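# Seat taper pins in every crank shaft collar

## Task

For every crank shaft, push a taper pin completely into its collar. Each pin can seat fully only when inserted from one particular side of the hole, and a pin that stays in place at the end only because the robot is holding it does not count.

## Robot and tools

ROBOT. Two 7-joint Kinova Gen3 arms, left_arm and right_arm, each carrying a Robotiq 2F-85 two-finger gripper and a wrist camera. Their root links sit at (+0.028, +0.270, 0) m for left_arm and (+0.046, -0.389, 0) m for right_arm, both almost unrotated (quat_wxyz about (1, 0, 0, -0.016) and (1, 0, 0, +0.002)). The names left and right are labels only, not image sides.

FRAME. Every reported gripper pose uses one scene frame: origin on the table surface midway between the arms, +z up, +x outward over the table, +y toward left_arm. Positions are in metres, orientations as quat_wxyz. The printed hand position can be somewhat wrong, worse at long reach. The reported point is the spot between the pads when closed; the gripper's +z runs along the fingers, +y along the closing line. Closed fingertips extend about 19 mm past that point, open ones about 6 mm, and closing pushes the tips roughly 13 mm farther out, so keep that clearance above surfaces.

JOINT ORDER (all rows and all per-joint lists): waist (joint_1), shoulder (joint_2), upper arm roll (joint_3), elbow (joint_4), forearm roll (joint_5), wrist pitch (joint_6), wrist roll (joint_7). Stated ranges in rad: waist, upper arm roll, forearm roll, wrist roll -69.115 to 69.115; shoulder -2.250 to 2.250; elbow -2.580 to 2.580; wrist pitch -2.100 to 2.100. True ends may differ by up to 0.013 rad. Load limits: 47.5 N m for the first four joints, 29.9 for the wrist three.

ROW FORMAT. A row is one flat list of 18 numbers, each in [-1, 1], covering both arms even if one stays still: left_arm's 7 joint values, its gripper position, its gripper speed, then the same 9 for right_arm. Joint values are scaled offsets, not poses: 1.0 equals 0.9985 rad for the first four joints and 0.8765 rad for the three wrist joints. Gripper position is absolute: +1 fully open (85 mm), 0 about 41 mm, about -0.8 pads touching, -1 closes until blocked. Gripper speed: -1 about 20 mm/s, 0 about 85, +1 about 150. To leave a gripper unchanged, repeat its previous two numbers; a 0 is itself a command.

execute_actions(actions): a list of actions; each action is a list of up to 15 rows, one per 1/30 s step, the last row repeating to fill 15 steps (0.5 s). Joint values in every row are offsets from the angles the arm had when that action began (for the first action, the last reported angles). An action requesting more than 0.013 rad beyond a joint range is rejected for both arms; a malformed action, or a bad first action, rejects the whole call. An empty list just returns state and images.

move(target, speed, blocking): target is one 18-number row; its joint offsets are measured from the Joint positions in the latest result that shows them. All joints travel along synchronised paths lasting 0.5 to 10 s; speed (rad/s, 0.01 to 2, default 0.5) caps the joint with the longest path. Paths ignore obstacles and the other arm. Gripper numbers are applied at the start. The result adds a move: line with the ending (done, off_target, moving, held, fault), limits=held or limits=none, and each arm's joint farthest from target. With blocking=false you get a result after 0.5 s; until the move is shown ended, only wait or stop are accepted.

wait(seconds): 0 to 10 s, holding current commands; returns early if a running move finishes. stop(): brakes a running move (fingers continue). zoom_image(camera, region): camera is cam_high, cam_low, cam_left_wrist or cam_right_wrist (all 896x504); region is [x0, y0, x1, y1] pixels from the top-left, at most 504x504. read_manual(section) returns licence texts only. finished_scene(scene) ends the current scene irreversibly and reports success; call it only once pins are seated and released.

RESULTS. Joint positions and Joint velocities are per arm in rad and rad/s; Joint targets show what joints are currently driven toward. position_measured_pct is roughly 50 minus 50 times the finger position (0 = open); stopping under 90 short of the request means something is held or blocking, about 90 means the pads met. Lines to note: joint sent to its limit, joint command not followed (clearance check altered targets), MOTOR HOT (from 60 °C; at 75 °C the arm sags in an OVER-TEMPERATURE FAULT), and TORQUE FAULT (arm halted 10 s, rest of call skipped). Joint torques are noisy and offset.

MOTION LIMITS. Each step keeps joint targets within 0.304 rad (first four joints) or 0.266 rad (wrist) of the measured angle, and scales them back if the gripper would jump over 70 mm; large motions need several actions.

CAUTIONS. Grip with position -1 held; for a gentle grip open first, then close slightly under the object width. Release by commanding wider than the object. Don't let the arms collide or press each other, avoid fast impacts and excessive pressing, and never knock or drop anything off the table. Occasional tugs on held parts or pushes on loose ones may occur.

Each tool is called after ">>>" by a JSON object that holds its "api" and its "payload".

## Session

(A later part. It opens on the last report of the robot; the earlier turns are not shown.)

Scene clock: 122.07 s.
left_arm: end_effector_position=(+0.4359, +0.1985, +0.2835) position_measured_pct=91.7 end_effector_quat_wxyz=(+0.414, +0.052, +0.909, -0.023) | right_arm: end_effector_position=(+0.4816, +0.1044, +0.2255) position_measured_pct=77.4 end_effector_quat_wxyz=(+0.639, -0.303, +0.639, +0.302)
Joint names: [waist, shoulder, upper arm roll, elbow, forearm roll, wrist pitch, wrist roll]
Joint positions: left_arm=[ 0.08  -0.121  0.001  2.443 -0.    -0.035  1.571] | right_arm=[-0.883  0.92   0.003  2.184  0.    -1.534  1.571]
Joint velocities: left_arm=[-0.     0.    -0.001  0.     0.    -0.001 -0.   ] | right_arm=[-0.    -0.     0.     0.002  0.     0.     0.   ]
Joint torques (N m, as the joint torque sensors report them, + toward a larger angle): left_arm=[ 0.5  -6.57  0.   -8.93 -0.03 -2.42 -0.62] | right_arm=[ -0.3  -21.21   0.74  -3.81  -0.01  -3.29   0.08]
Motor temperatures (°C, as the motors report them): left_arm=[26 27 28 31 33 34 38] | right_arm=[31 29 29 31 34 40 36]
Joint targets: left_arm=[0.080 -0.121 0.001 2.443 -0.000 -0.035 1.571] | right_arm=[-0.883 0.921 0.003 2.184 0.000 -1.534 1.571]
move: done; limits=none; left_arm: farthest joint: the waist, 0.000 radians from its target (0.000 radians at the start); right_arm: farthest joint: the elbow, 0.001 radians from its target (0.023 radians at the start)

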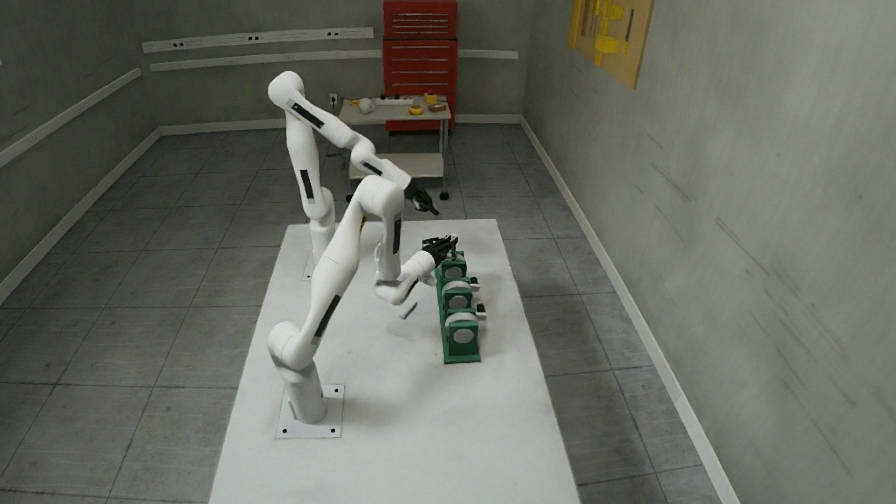

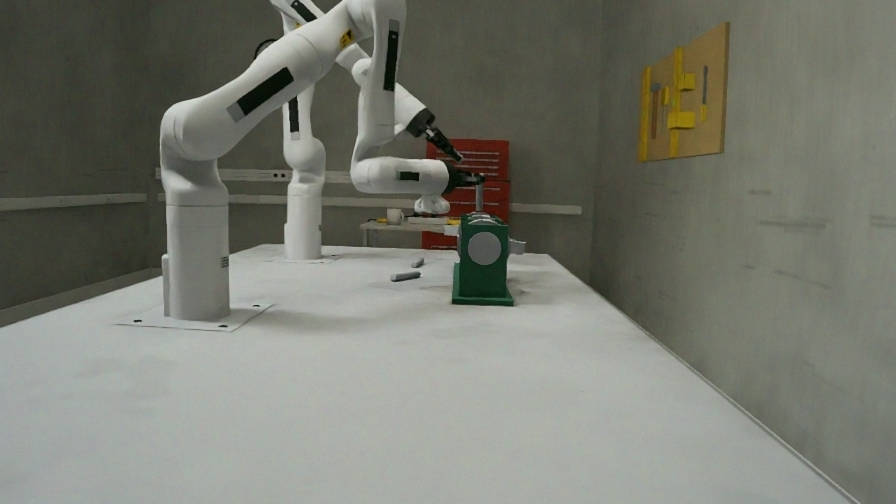

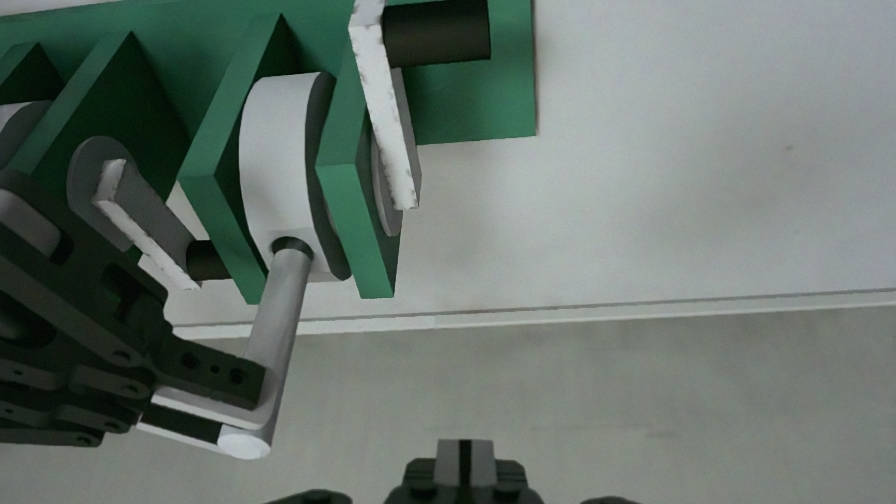

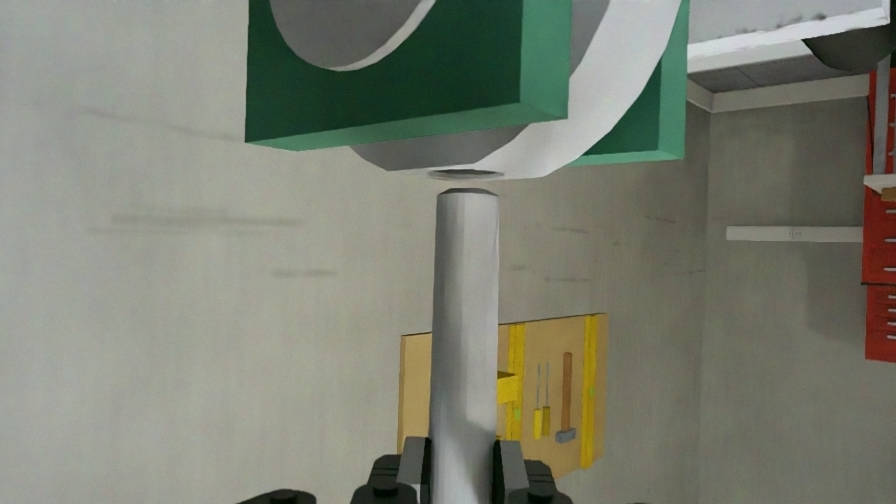

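>>> {"api": "execute_actions", "payload": {"actions": []}}

Scene clock: 123.37 s.
left_arm: end_effector_position=(+0.4359, +0.1985, +0.2835) position_measured_pct=91.7 end_effector_quat_wxyz=(+0.414, +0.052, +0.909, -0.023) | right_arm: end_effector_position=(+0.4816, +0.1044, +0.2254) position_measured_pct=77.4 end_effector_quat_wxyz=(+0.639, -0.303, +0.639, +0.302)
Joint names: [waist, shoulder, upper arm roll, elbow, forearm roll, wrist pitch, wrist roll]
Joint positions: left_arm=[ 0.08  -0.121  0.001  2.443 -0.    -0.035  1.571] | right_arm=[-0.883  0.921  0.003  2.184  0.    -1.534  1.571]
Joint velocities: left_arm=[ 0.     0.     0.002  0.    -0.     0.002  0.   ] | right_arm=[-0.     0.    -0.001  0.002 -0.     0.001 -0.   ]
Joint torques (N m, as the joint torque sensors report them, + toward a larger angle): left_arm=[-0.13 -6.78 -0.31 -9.32 -0.15 -2.55 -0.09] | right_arm=[  0.02 -21.45   0.61  -3.68  -0.03  -3.34  -0.06]
Motor temperatures (°C, as the motors report them): left_arm=[26 27 28 31 33 34 38] | right_arm=[31 29 29 31 34 40 36]
Joint targets: left_arm=[0.080 -0.121 0.001 2.443 -0.000 -0.035 1.571] | right_arm=[-0.883 0.921 0.003 2.184 0.000 -1.534 1.571]

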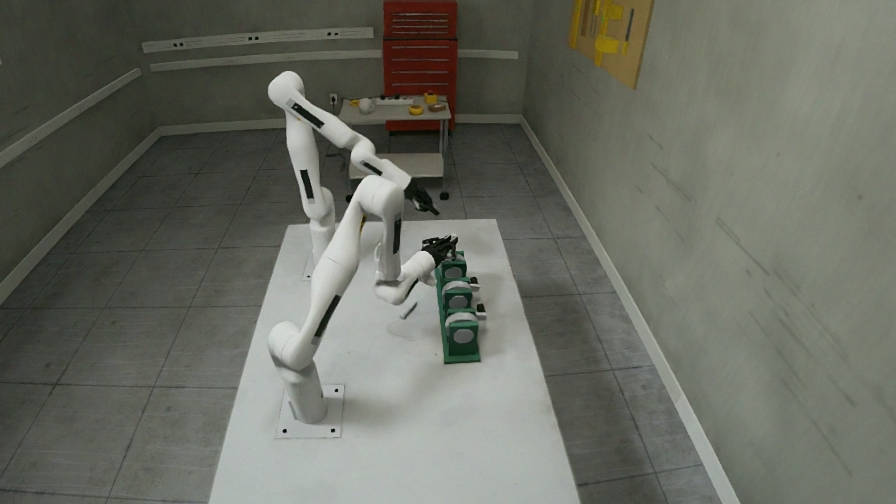

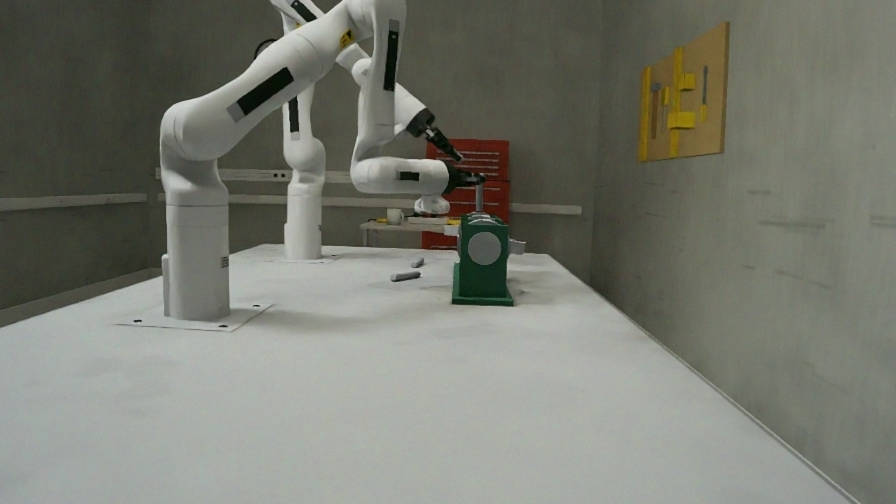

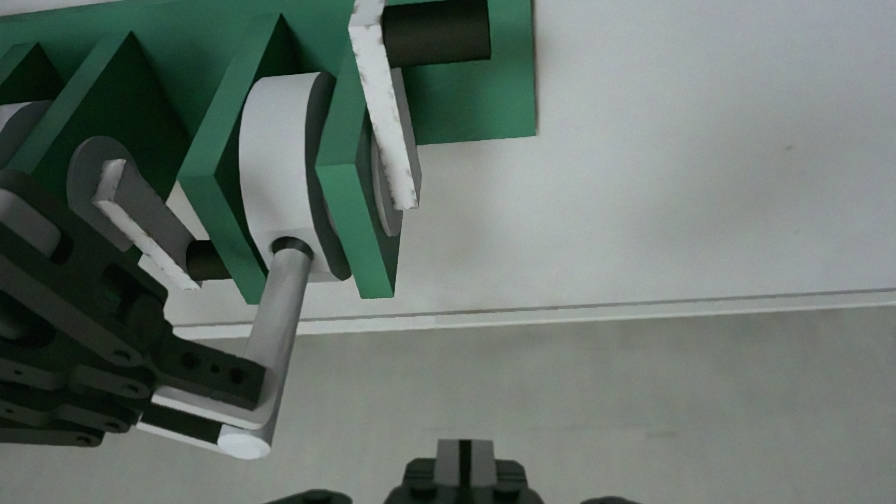

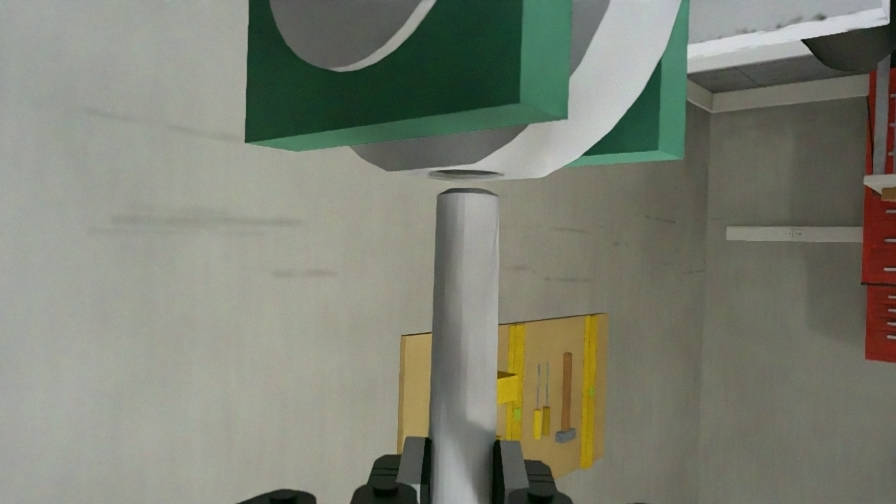

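>>> {"api": "move", "payload": {"target": [0,0,0,0,0,0,0,-1,0.3,0.0008,0.0285,0,-0.002,0,-0.030,0,-1,0], "speed": 0.05}}

Scene clock: 124.33 s.
left_arm: end_effector_position=(+0.4359, +0.1985, +0.2835) position_measured_pct=91.7 end_effector_quat_wxyz=(+0.414, +0.052, +0.909, -0.023) | right_arm: end_effector_position=(+0.4812, +0.1031, +0.2157) position_measured_pct=77.4 end_effector_quat_wxyz=(+0.640, -0.303, +0.639, +0.302)
Joint names: [waist, shoulder, upper arm roll, elbow, forearm roll, wrist pitch, wrist roll]
Joint positions: left_arm=[ 0.08  -0.121  0.001  2.443 -0.    -0.035  1.571] | right_arm=[-0.882  0.949  0.003  2.182  0.    -1.56   1.571]
Joint velocities: left_arm=[ 0.     0.     0.001 -0.    -0.    -0.001  0.   ] | right_arm=[ 0. -0.  0.  0.  0. -0. -0.]
Joint torques (N m, as the joint torque sensors report them, + toward a larger angle): left_arm=[-0.19 -6.43 -0.67 -8.99  0.02 -2.   -0.32] | right_arm=[ -0.18 -20.88   0.67  -2.95   0.09  -3.19  -0.09]
Motor temperatures (°C, as the motors report them): left_arm=[26 27 28 31 33 34 38] | right_arm=[31 29 29 31 34 40 36]
Joint targets: left_arm=[0.080 -0.121 0.001 2.443 -0.000 -0.035 1.571] | right_arm=[-0.882 0.949 0.003 2.182 0.000 -1.560 1.571]
move: done; limits=none; left_arm: farthest joint: the waist, 0.000 radians from its target (0.000 radians at the start); right_arm: farthest joint: the shoulder, 0.001 radians from its target (0.029 radians at the start)

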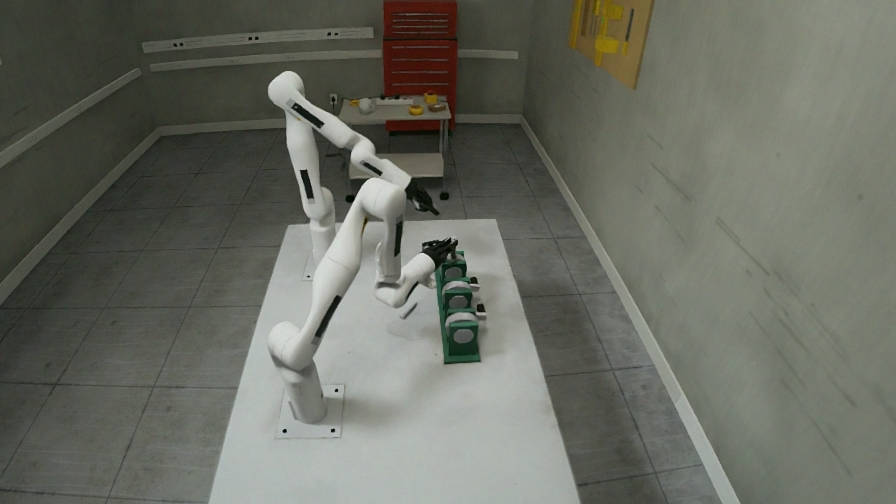

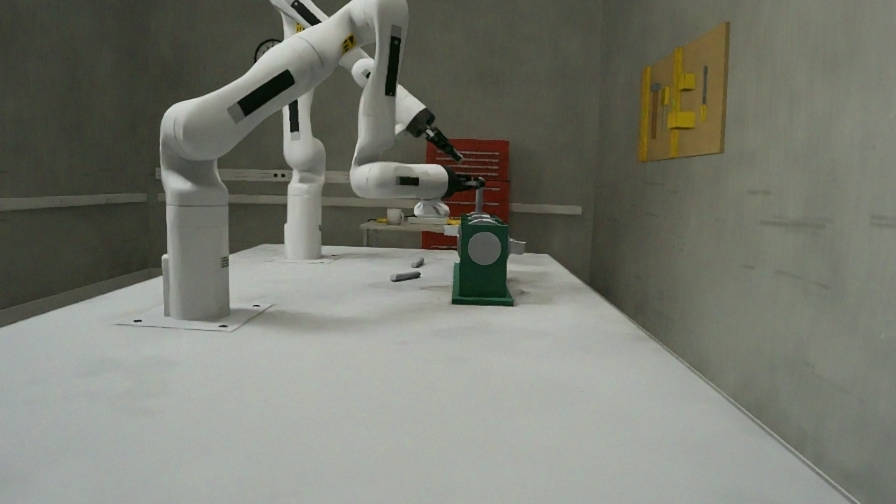

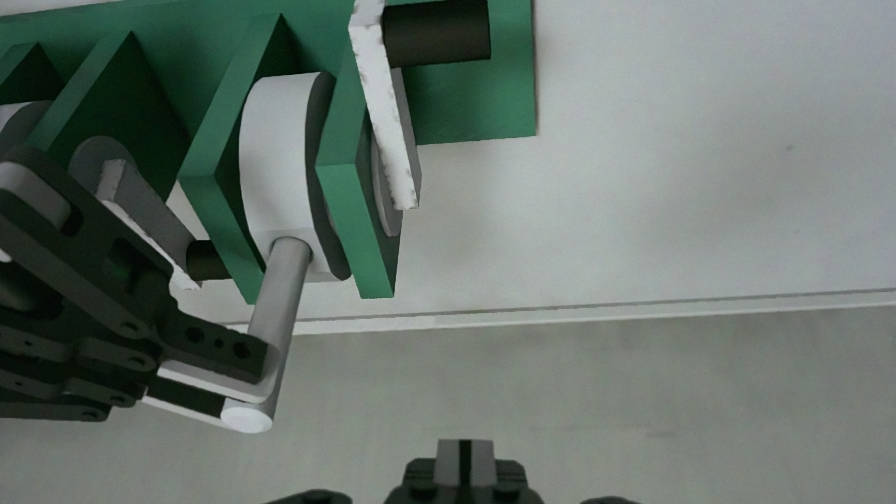

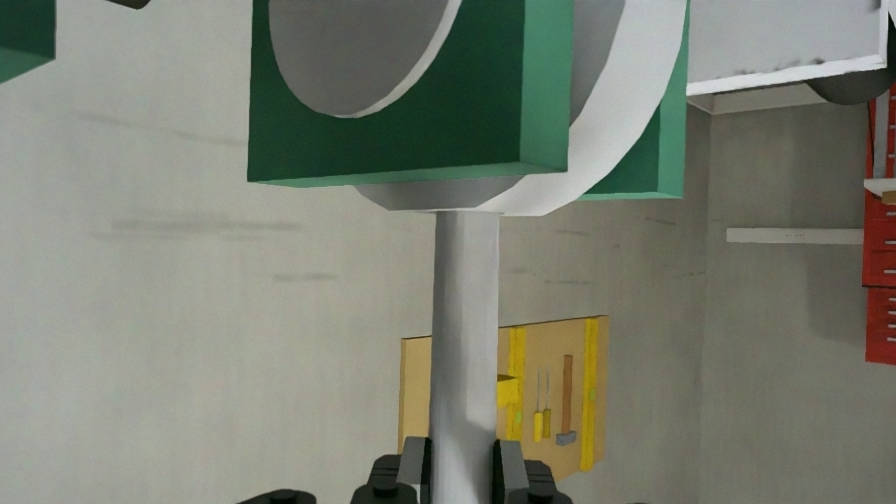

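In. Continue.

>>> {"api": "move", "payload": {"target": [0,0,0,0,0,0,0,-1,0.3,0,0.048,0,-0.009,0,-0.0445,0,-1,0], "speed": 0.07}}

>>> {"api": "execute_actions", "payload": {"actions": [[[0,0,0,0,0,0,0,-1,0.3,0,0,0,0,0,0,0,-0.2,0]]]}}

Scene clock: 125.50 s.
left_arm: end_effector_position=(+0.4359, +0.1985, +0.2836) position_measured_pct=91.7 end_effector_quat_wxyz=(+0.414, +0.052, +0.909, -0.023) | right_arm: end_effector_position=(+0.4809, +0.1025, +0.1996) position_measured_pct=77.4 end_effector_quat_wxyz=(+0.640, -0.303, +0.638, +0.302)
Joint names: [waist, shoulder, upper arm roll, elbow, forearm roll, wrist pitch, wrist roll]
Joint positions: left_arm=[ 0.08  -0.121  0.001  2.443 -0.    -0.035  1.571] | right_arm=[-0.882  0.996  0.003  2.173  0.    -1.6    1.571]
Joint velocities: left_arm=[ 0.001  0.001 -0.    -0.     0.    -0.    -0.   ] | right_arm=[ 0.     0.001  0.    -0.001 -0.    -0.001 -0.   ]
Joint torques (N m, as the joint torque sensors report them, + toward a larger angle): left_arm=[-0.29 -6.77 -0.3  -9.    0.18 -2.26 -0.26] | right_arm=[ -0.26 -21.44   0.61  -2.35   0.14  -2.98  -0.04]
Motor temperatures (°C, as the motors report them): left_arm=[26 27 28 31 33 34 38] | right_arm=[31 29 29 31 34 40 36]
Joint targets: left_arm=[0.080 -0.121 0.001 2.443 -0.000 -0.035 1.571] | right_arm=[-0.882 0.997 0.003 2.173 0.000 -1.599 1.571]
move: done; limits=none; left_arm: farthest joint: the waist, 0.000 radians from its target (0.000 radians at the start); right_arm: farthest joint: the shoulder, 0.001 radians from its target (0.048 radians at the start)

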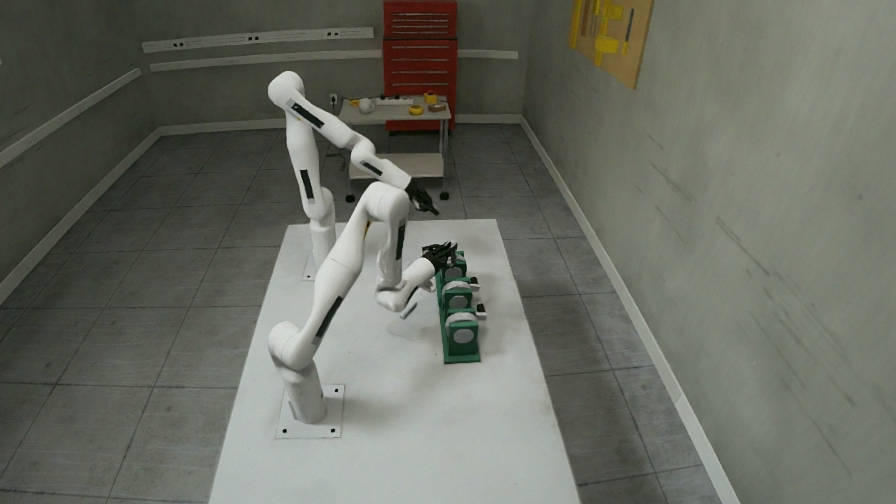

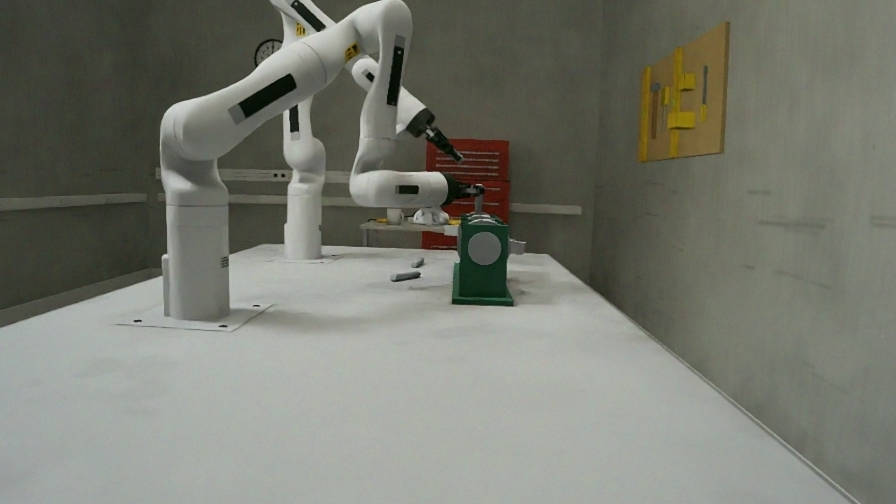

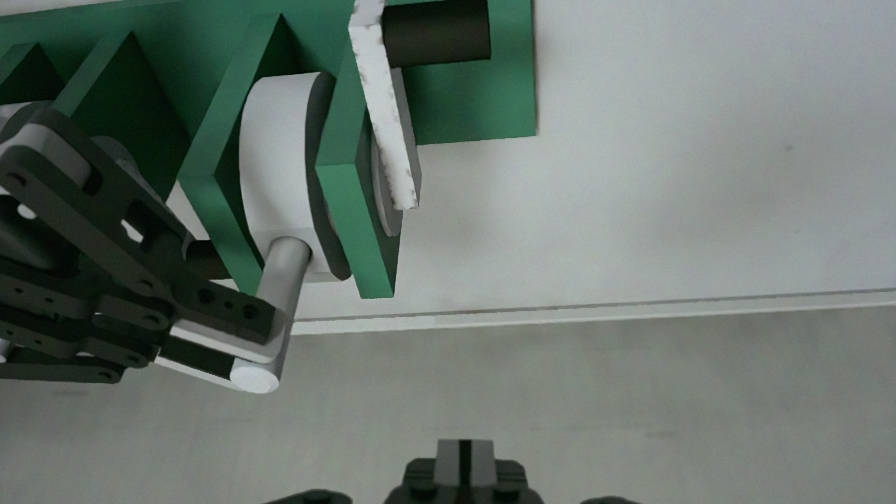

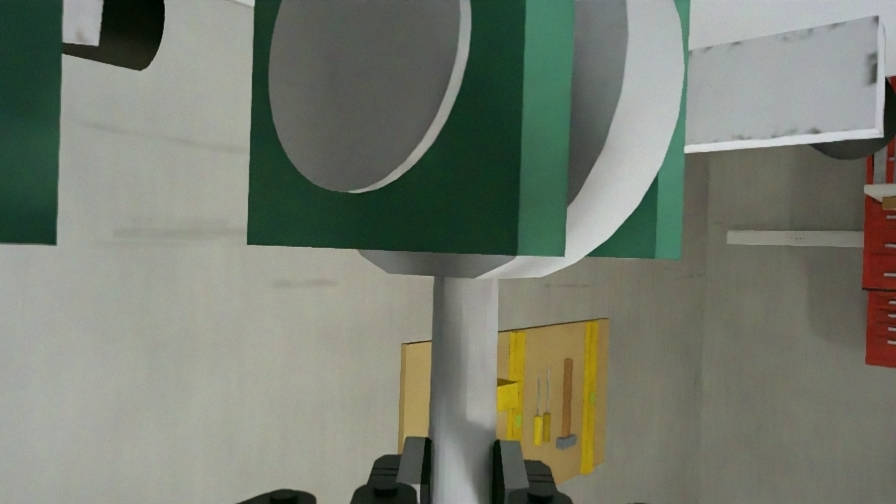

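Scene clock: 126.00 s.
left_arm: end_effector_position=(+0.4359, +0.1985, +0.2836) position_measured_pct=91.7 end_effector_quat_wxyz=(+0.414, +0.052, +0.909, -0.023) | right_arm: end_effector_position=(+0.4809, +0.1025, +0.1997) position_measured_pct=59.9 end_effector_quat_wxyz=(+0.640, -0.303, +0.638, +0.302)
Joint names: [waist, shoulder, upper arm roll, elbow, forearm roll, wrist pitch, wrist roll]
Joint positions: left_arm=[ 0.08  -0.121  0.001  2.443 -0.    -0.035  1.571] | right_arm=[-0.882  0.996  0.003  2.173  0.    -1.6    1.571]
Joint velocities: left_arm=[ 0.     0.    -0.001  0.001 -0.    -0.001 -0.   ] | right_arm=[ 0.     0.001 -0.     0.001 -0.     0.001  0.   ]
Joint torques (N m, as the joint torque sensors report them, + toward a larger angle): left_arm=[ 0.25 -5.91 -0.3  -9.12 -0.22 -2.52 -0.17] | right_arm=[ -0.05 -20.62   0.47  -2.17  -0.07  -2.81   0.07]
Motor temperatures (°C, as the motors report them): left_arm=[26 27 28 31 33 34 38] | right_arm=[31 29 29 31 34 40 36]
Joint targets: left_arm=[0.080 -0.121 0.001 2.443 -0.000 -0.035 1.571] | right_arm=[-0.882 0.996 0.003 2.173 0.000 -1.600 1.571]

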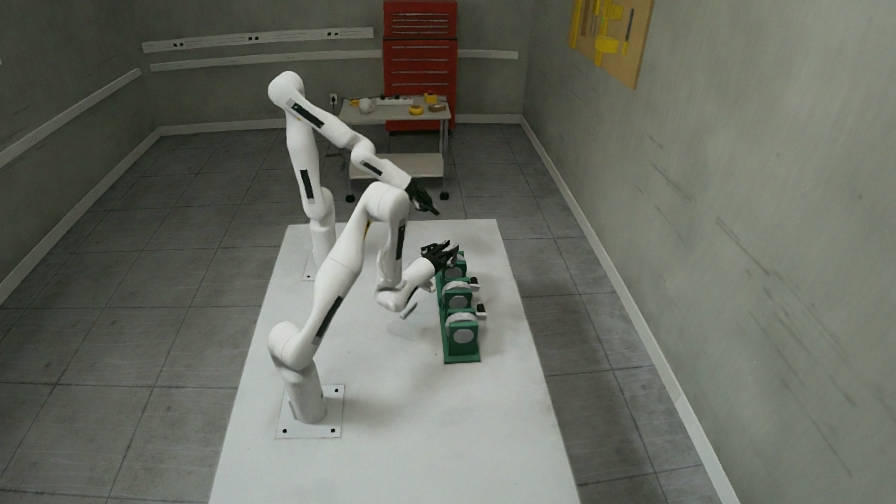

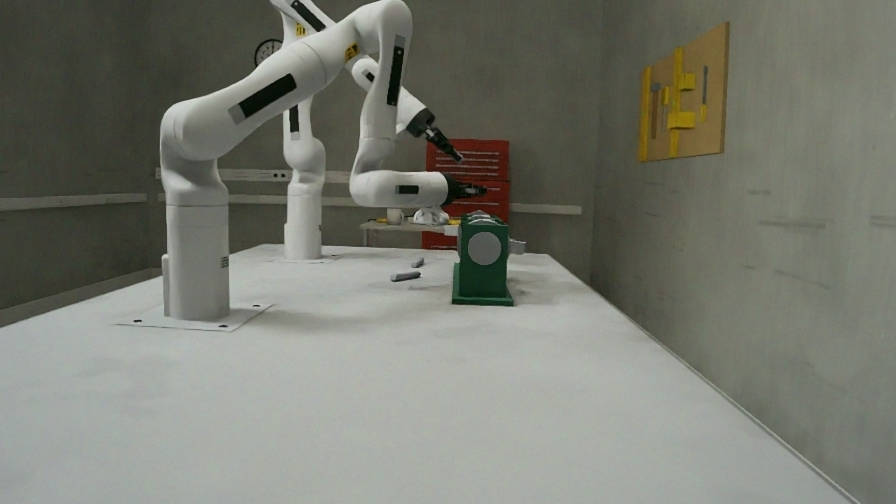

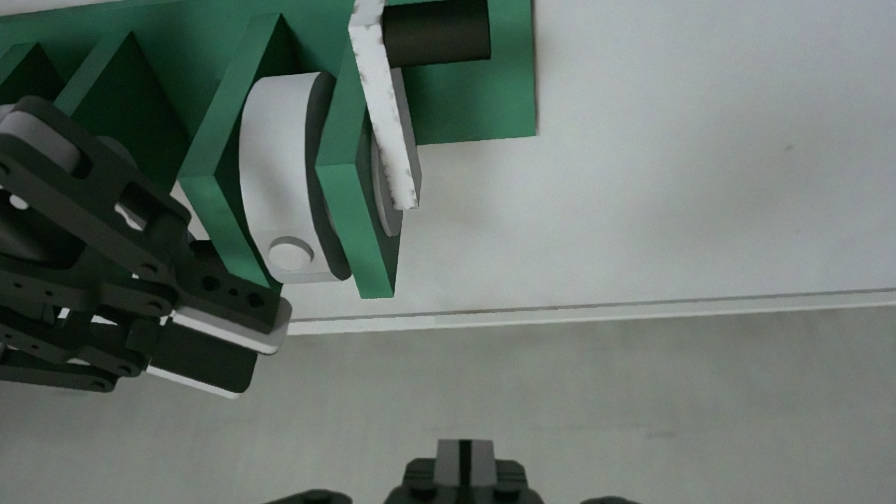

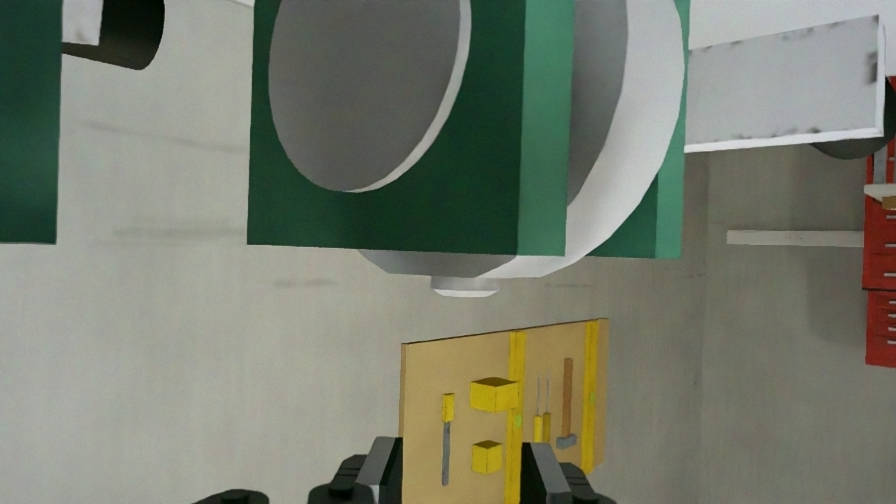

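>>> {"api": "move", "payload": {"target": [0,0.3,0,-0.7,0,1,0,-1,0.3,0.75,-0.5,0,0,0,0.2,0,-0.2,0], "speed": 0.8}}

>>> {"api": "move", "payload": {"target": [0.146,0.343,0,-0.202,0,0.271,0,-1,0.3,0,0,0,0,0,0,0,-0.2,0], "speed": 0.5}}

Scene clock: 128.57 s.
left_arm: end_effector_position=(+0.5063, +0.1905, +0.3013) position_measured_pct=91.7 end_effector_quat_wxyz=(+0.187, +0.056, +0.981, -0.011) | right_arm: end_effector_position=(+0.6815, -0.3277, +0.4740) position_measured_pct=59.9 end_effector_quat_wxyz=(+0.810, -0.040, +0.582, +0.054)
Joint names: [waist, shoulder, upper arm roll, elbow, forearm roll, wrist pitch, wrist roll]
Joint positions: left_arm=[ 0.08   0.178  0.001  1.744 -0.     0.841  1.571] | right_arm=[-0.134  0.497  0.003  2.173  0.    -1.424  1.571]
Joint velocities: left_arm=[ 0.     0.002  0.001 -0.    -0.     0.002  0.   ] | right_arm=[ 0.003 -0.004 -0.001  0.    -0.     0.    -0.   ]
Joint torques (N m, as the joint torque sensors report them, + toward a larger angle): left_arm=[ -0.38 -13.86  -0.05 -10.15  -0.15  -1.44   0.08] | right_arm=[ -0.05 -17.25   0.32  -6.98   0.03  -2.67  -0.11]
Motor temperatures (°C, as the motors report them): left_arm=[26 27 28 31 33 34 38] | right_arm=[31 29 29 31 34 40 36]
Joint targets: left_arm=[0.080 0.178 0.001 1.744 -0.000 0.841 1.571] | right_arm=[-0.133 0.497 0.003 2.173 0.000 -1.424 1.571]
move: done; limits=none; left_arm: farthest joint: the shoulder, 0.001 radians from its target (0.300 radians at the start); right_arm: farthest joint: the waist, 0.000 radians from its target (0.749 radians at the start)

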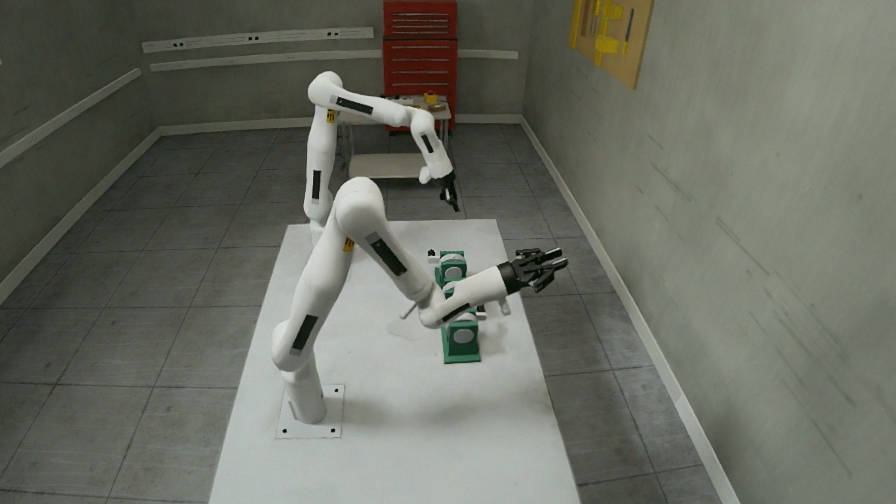

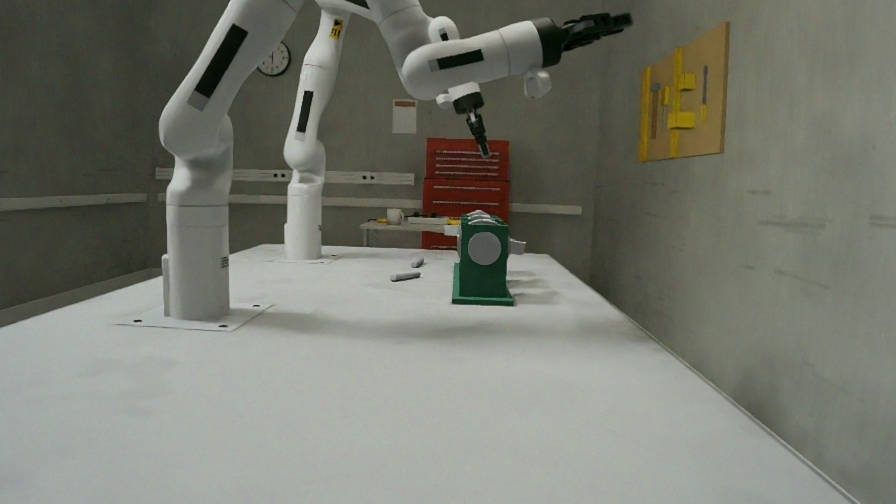

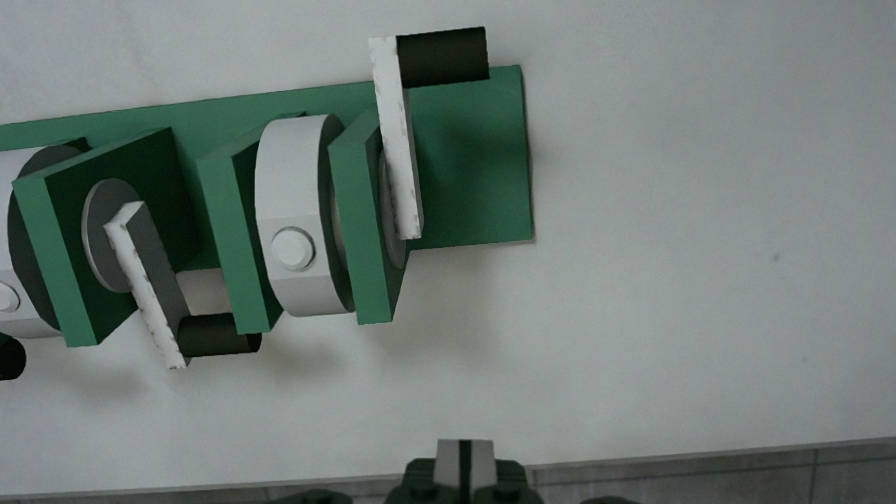

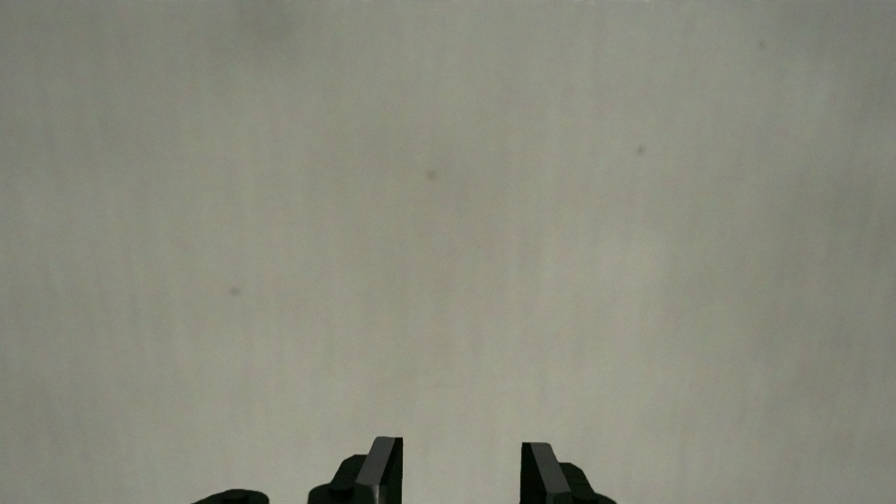

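Scene clock: 129.80 s.
left_arm: end_effector_position=(+0.4912, +0.1215, +0.1901) position_measured_pct=91.7 end_effector_quat_wxyz=(-0.000, +0.129, +0.992, -0.000) | right_arm: end_effector_position=(+0.6815, -0.3277, +0.4740) position_measured_pct=59.9 end_effector_quat_wxyz=(+0.810, -0.040, +0.582, +0.054)
Joint names: [waist, shoulder, upper arm roll, elbow, forearm roll, wrist pitch, wrist roll]
Joint positions: left_arm=[ 0.226  0.52   0.001  1.543 -0.     1.079  1.571] | right_arm=[-0.134  0.497  0.003  2.173  0.    -1.424  1.571]
Joint velocities: left_arm=[ 0.     0.003  0.    -0.     0.    -0.     0.   ] | right_arm=[ 0.     0.001 -0.001 -0.001 -0.     0.     0.   ]
Joint torques (N m, as the joint torque sensors report them, + toward a larger angle): left_arm=[ -0.06 -18.77  -0.5   -8.07  -0.11  -0.08  -0.05] | right_arm=[ -0.73 -17.22   0.05  -6.44   0.23  -2.61  -0.11]
Motor temperatures (°C, as the motors report them): left_arm=[26 27 28 31 33 34 38] | right_arm=[31 29 29 31 34 40 36]
Joint targets: left_arm=[0.226 0.521 0.001 1.543 -0.000 1.079 1.571] | right_arm=[-0.134 0.497 0.003 2.173 0.000 -1.424 1.571]
move: done; limits=none; left_arm: farthest joint: the waist, 0.000 radians from its target (0.146 radians at the start); right_arm: farthest joint: the waist, 0.000 radians from its target (0.000 radians at the start)

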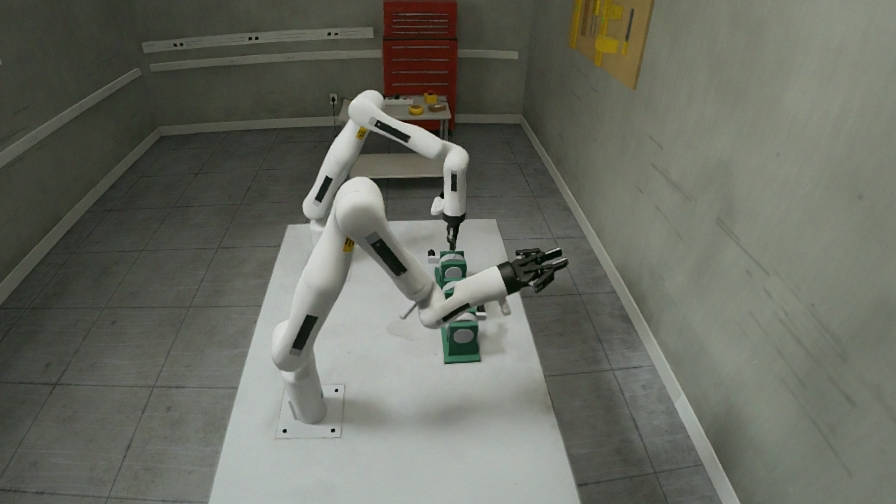

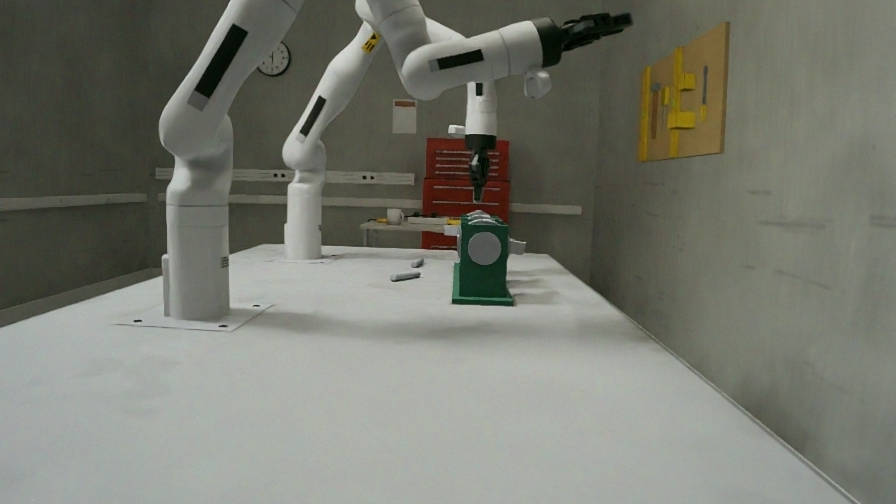

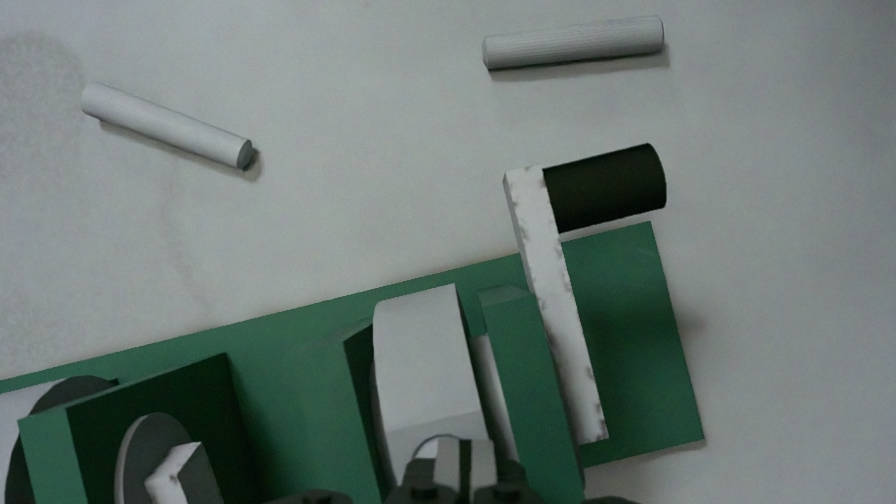

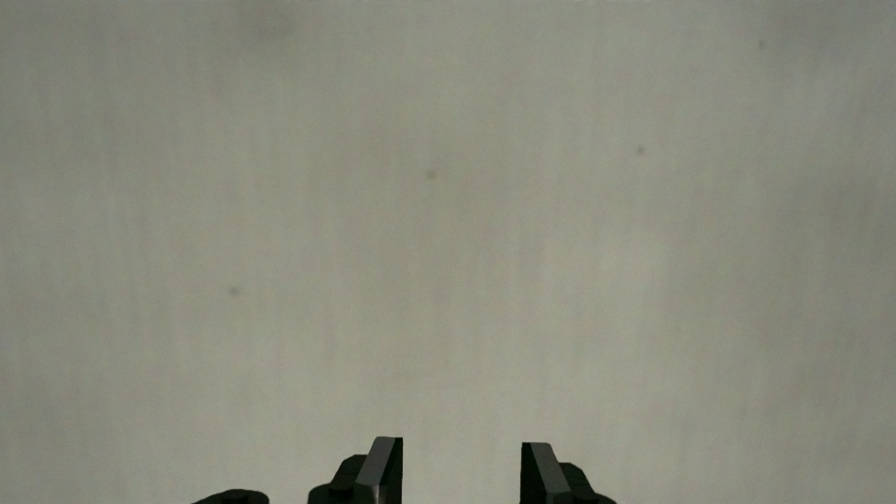

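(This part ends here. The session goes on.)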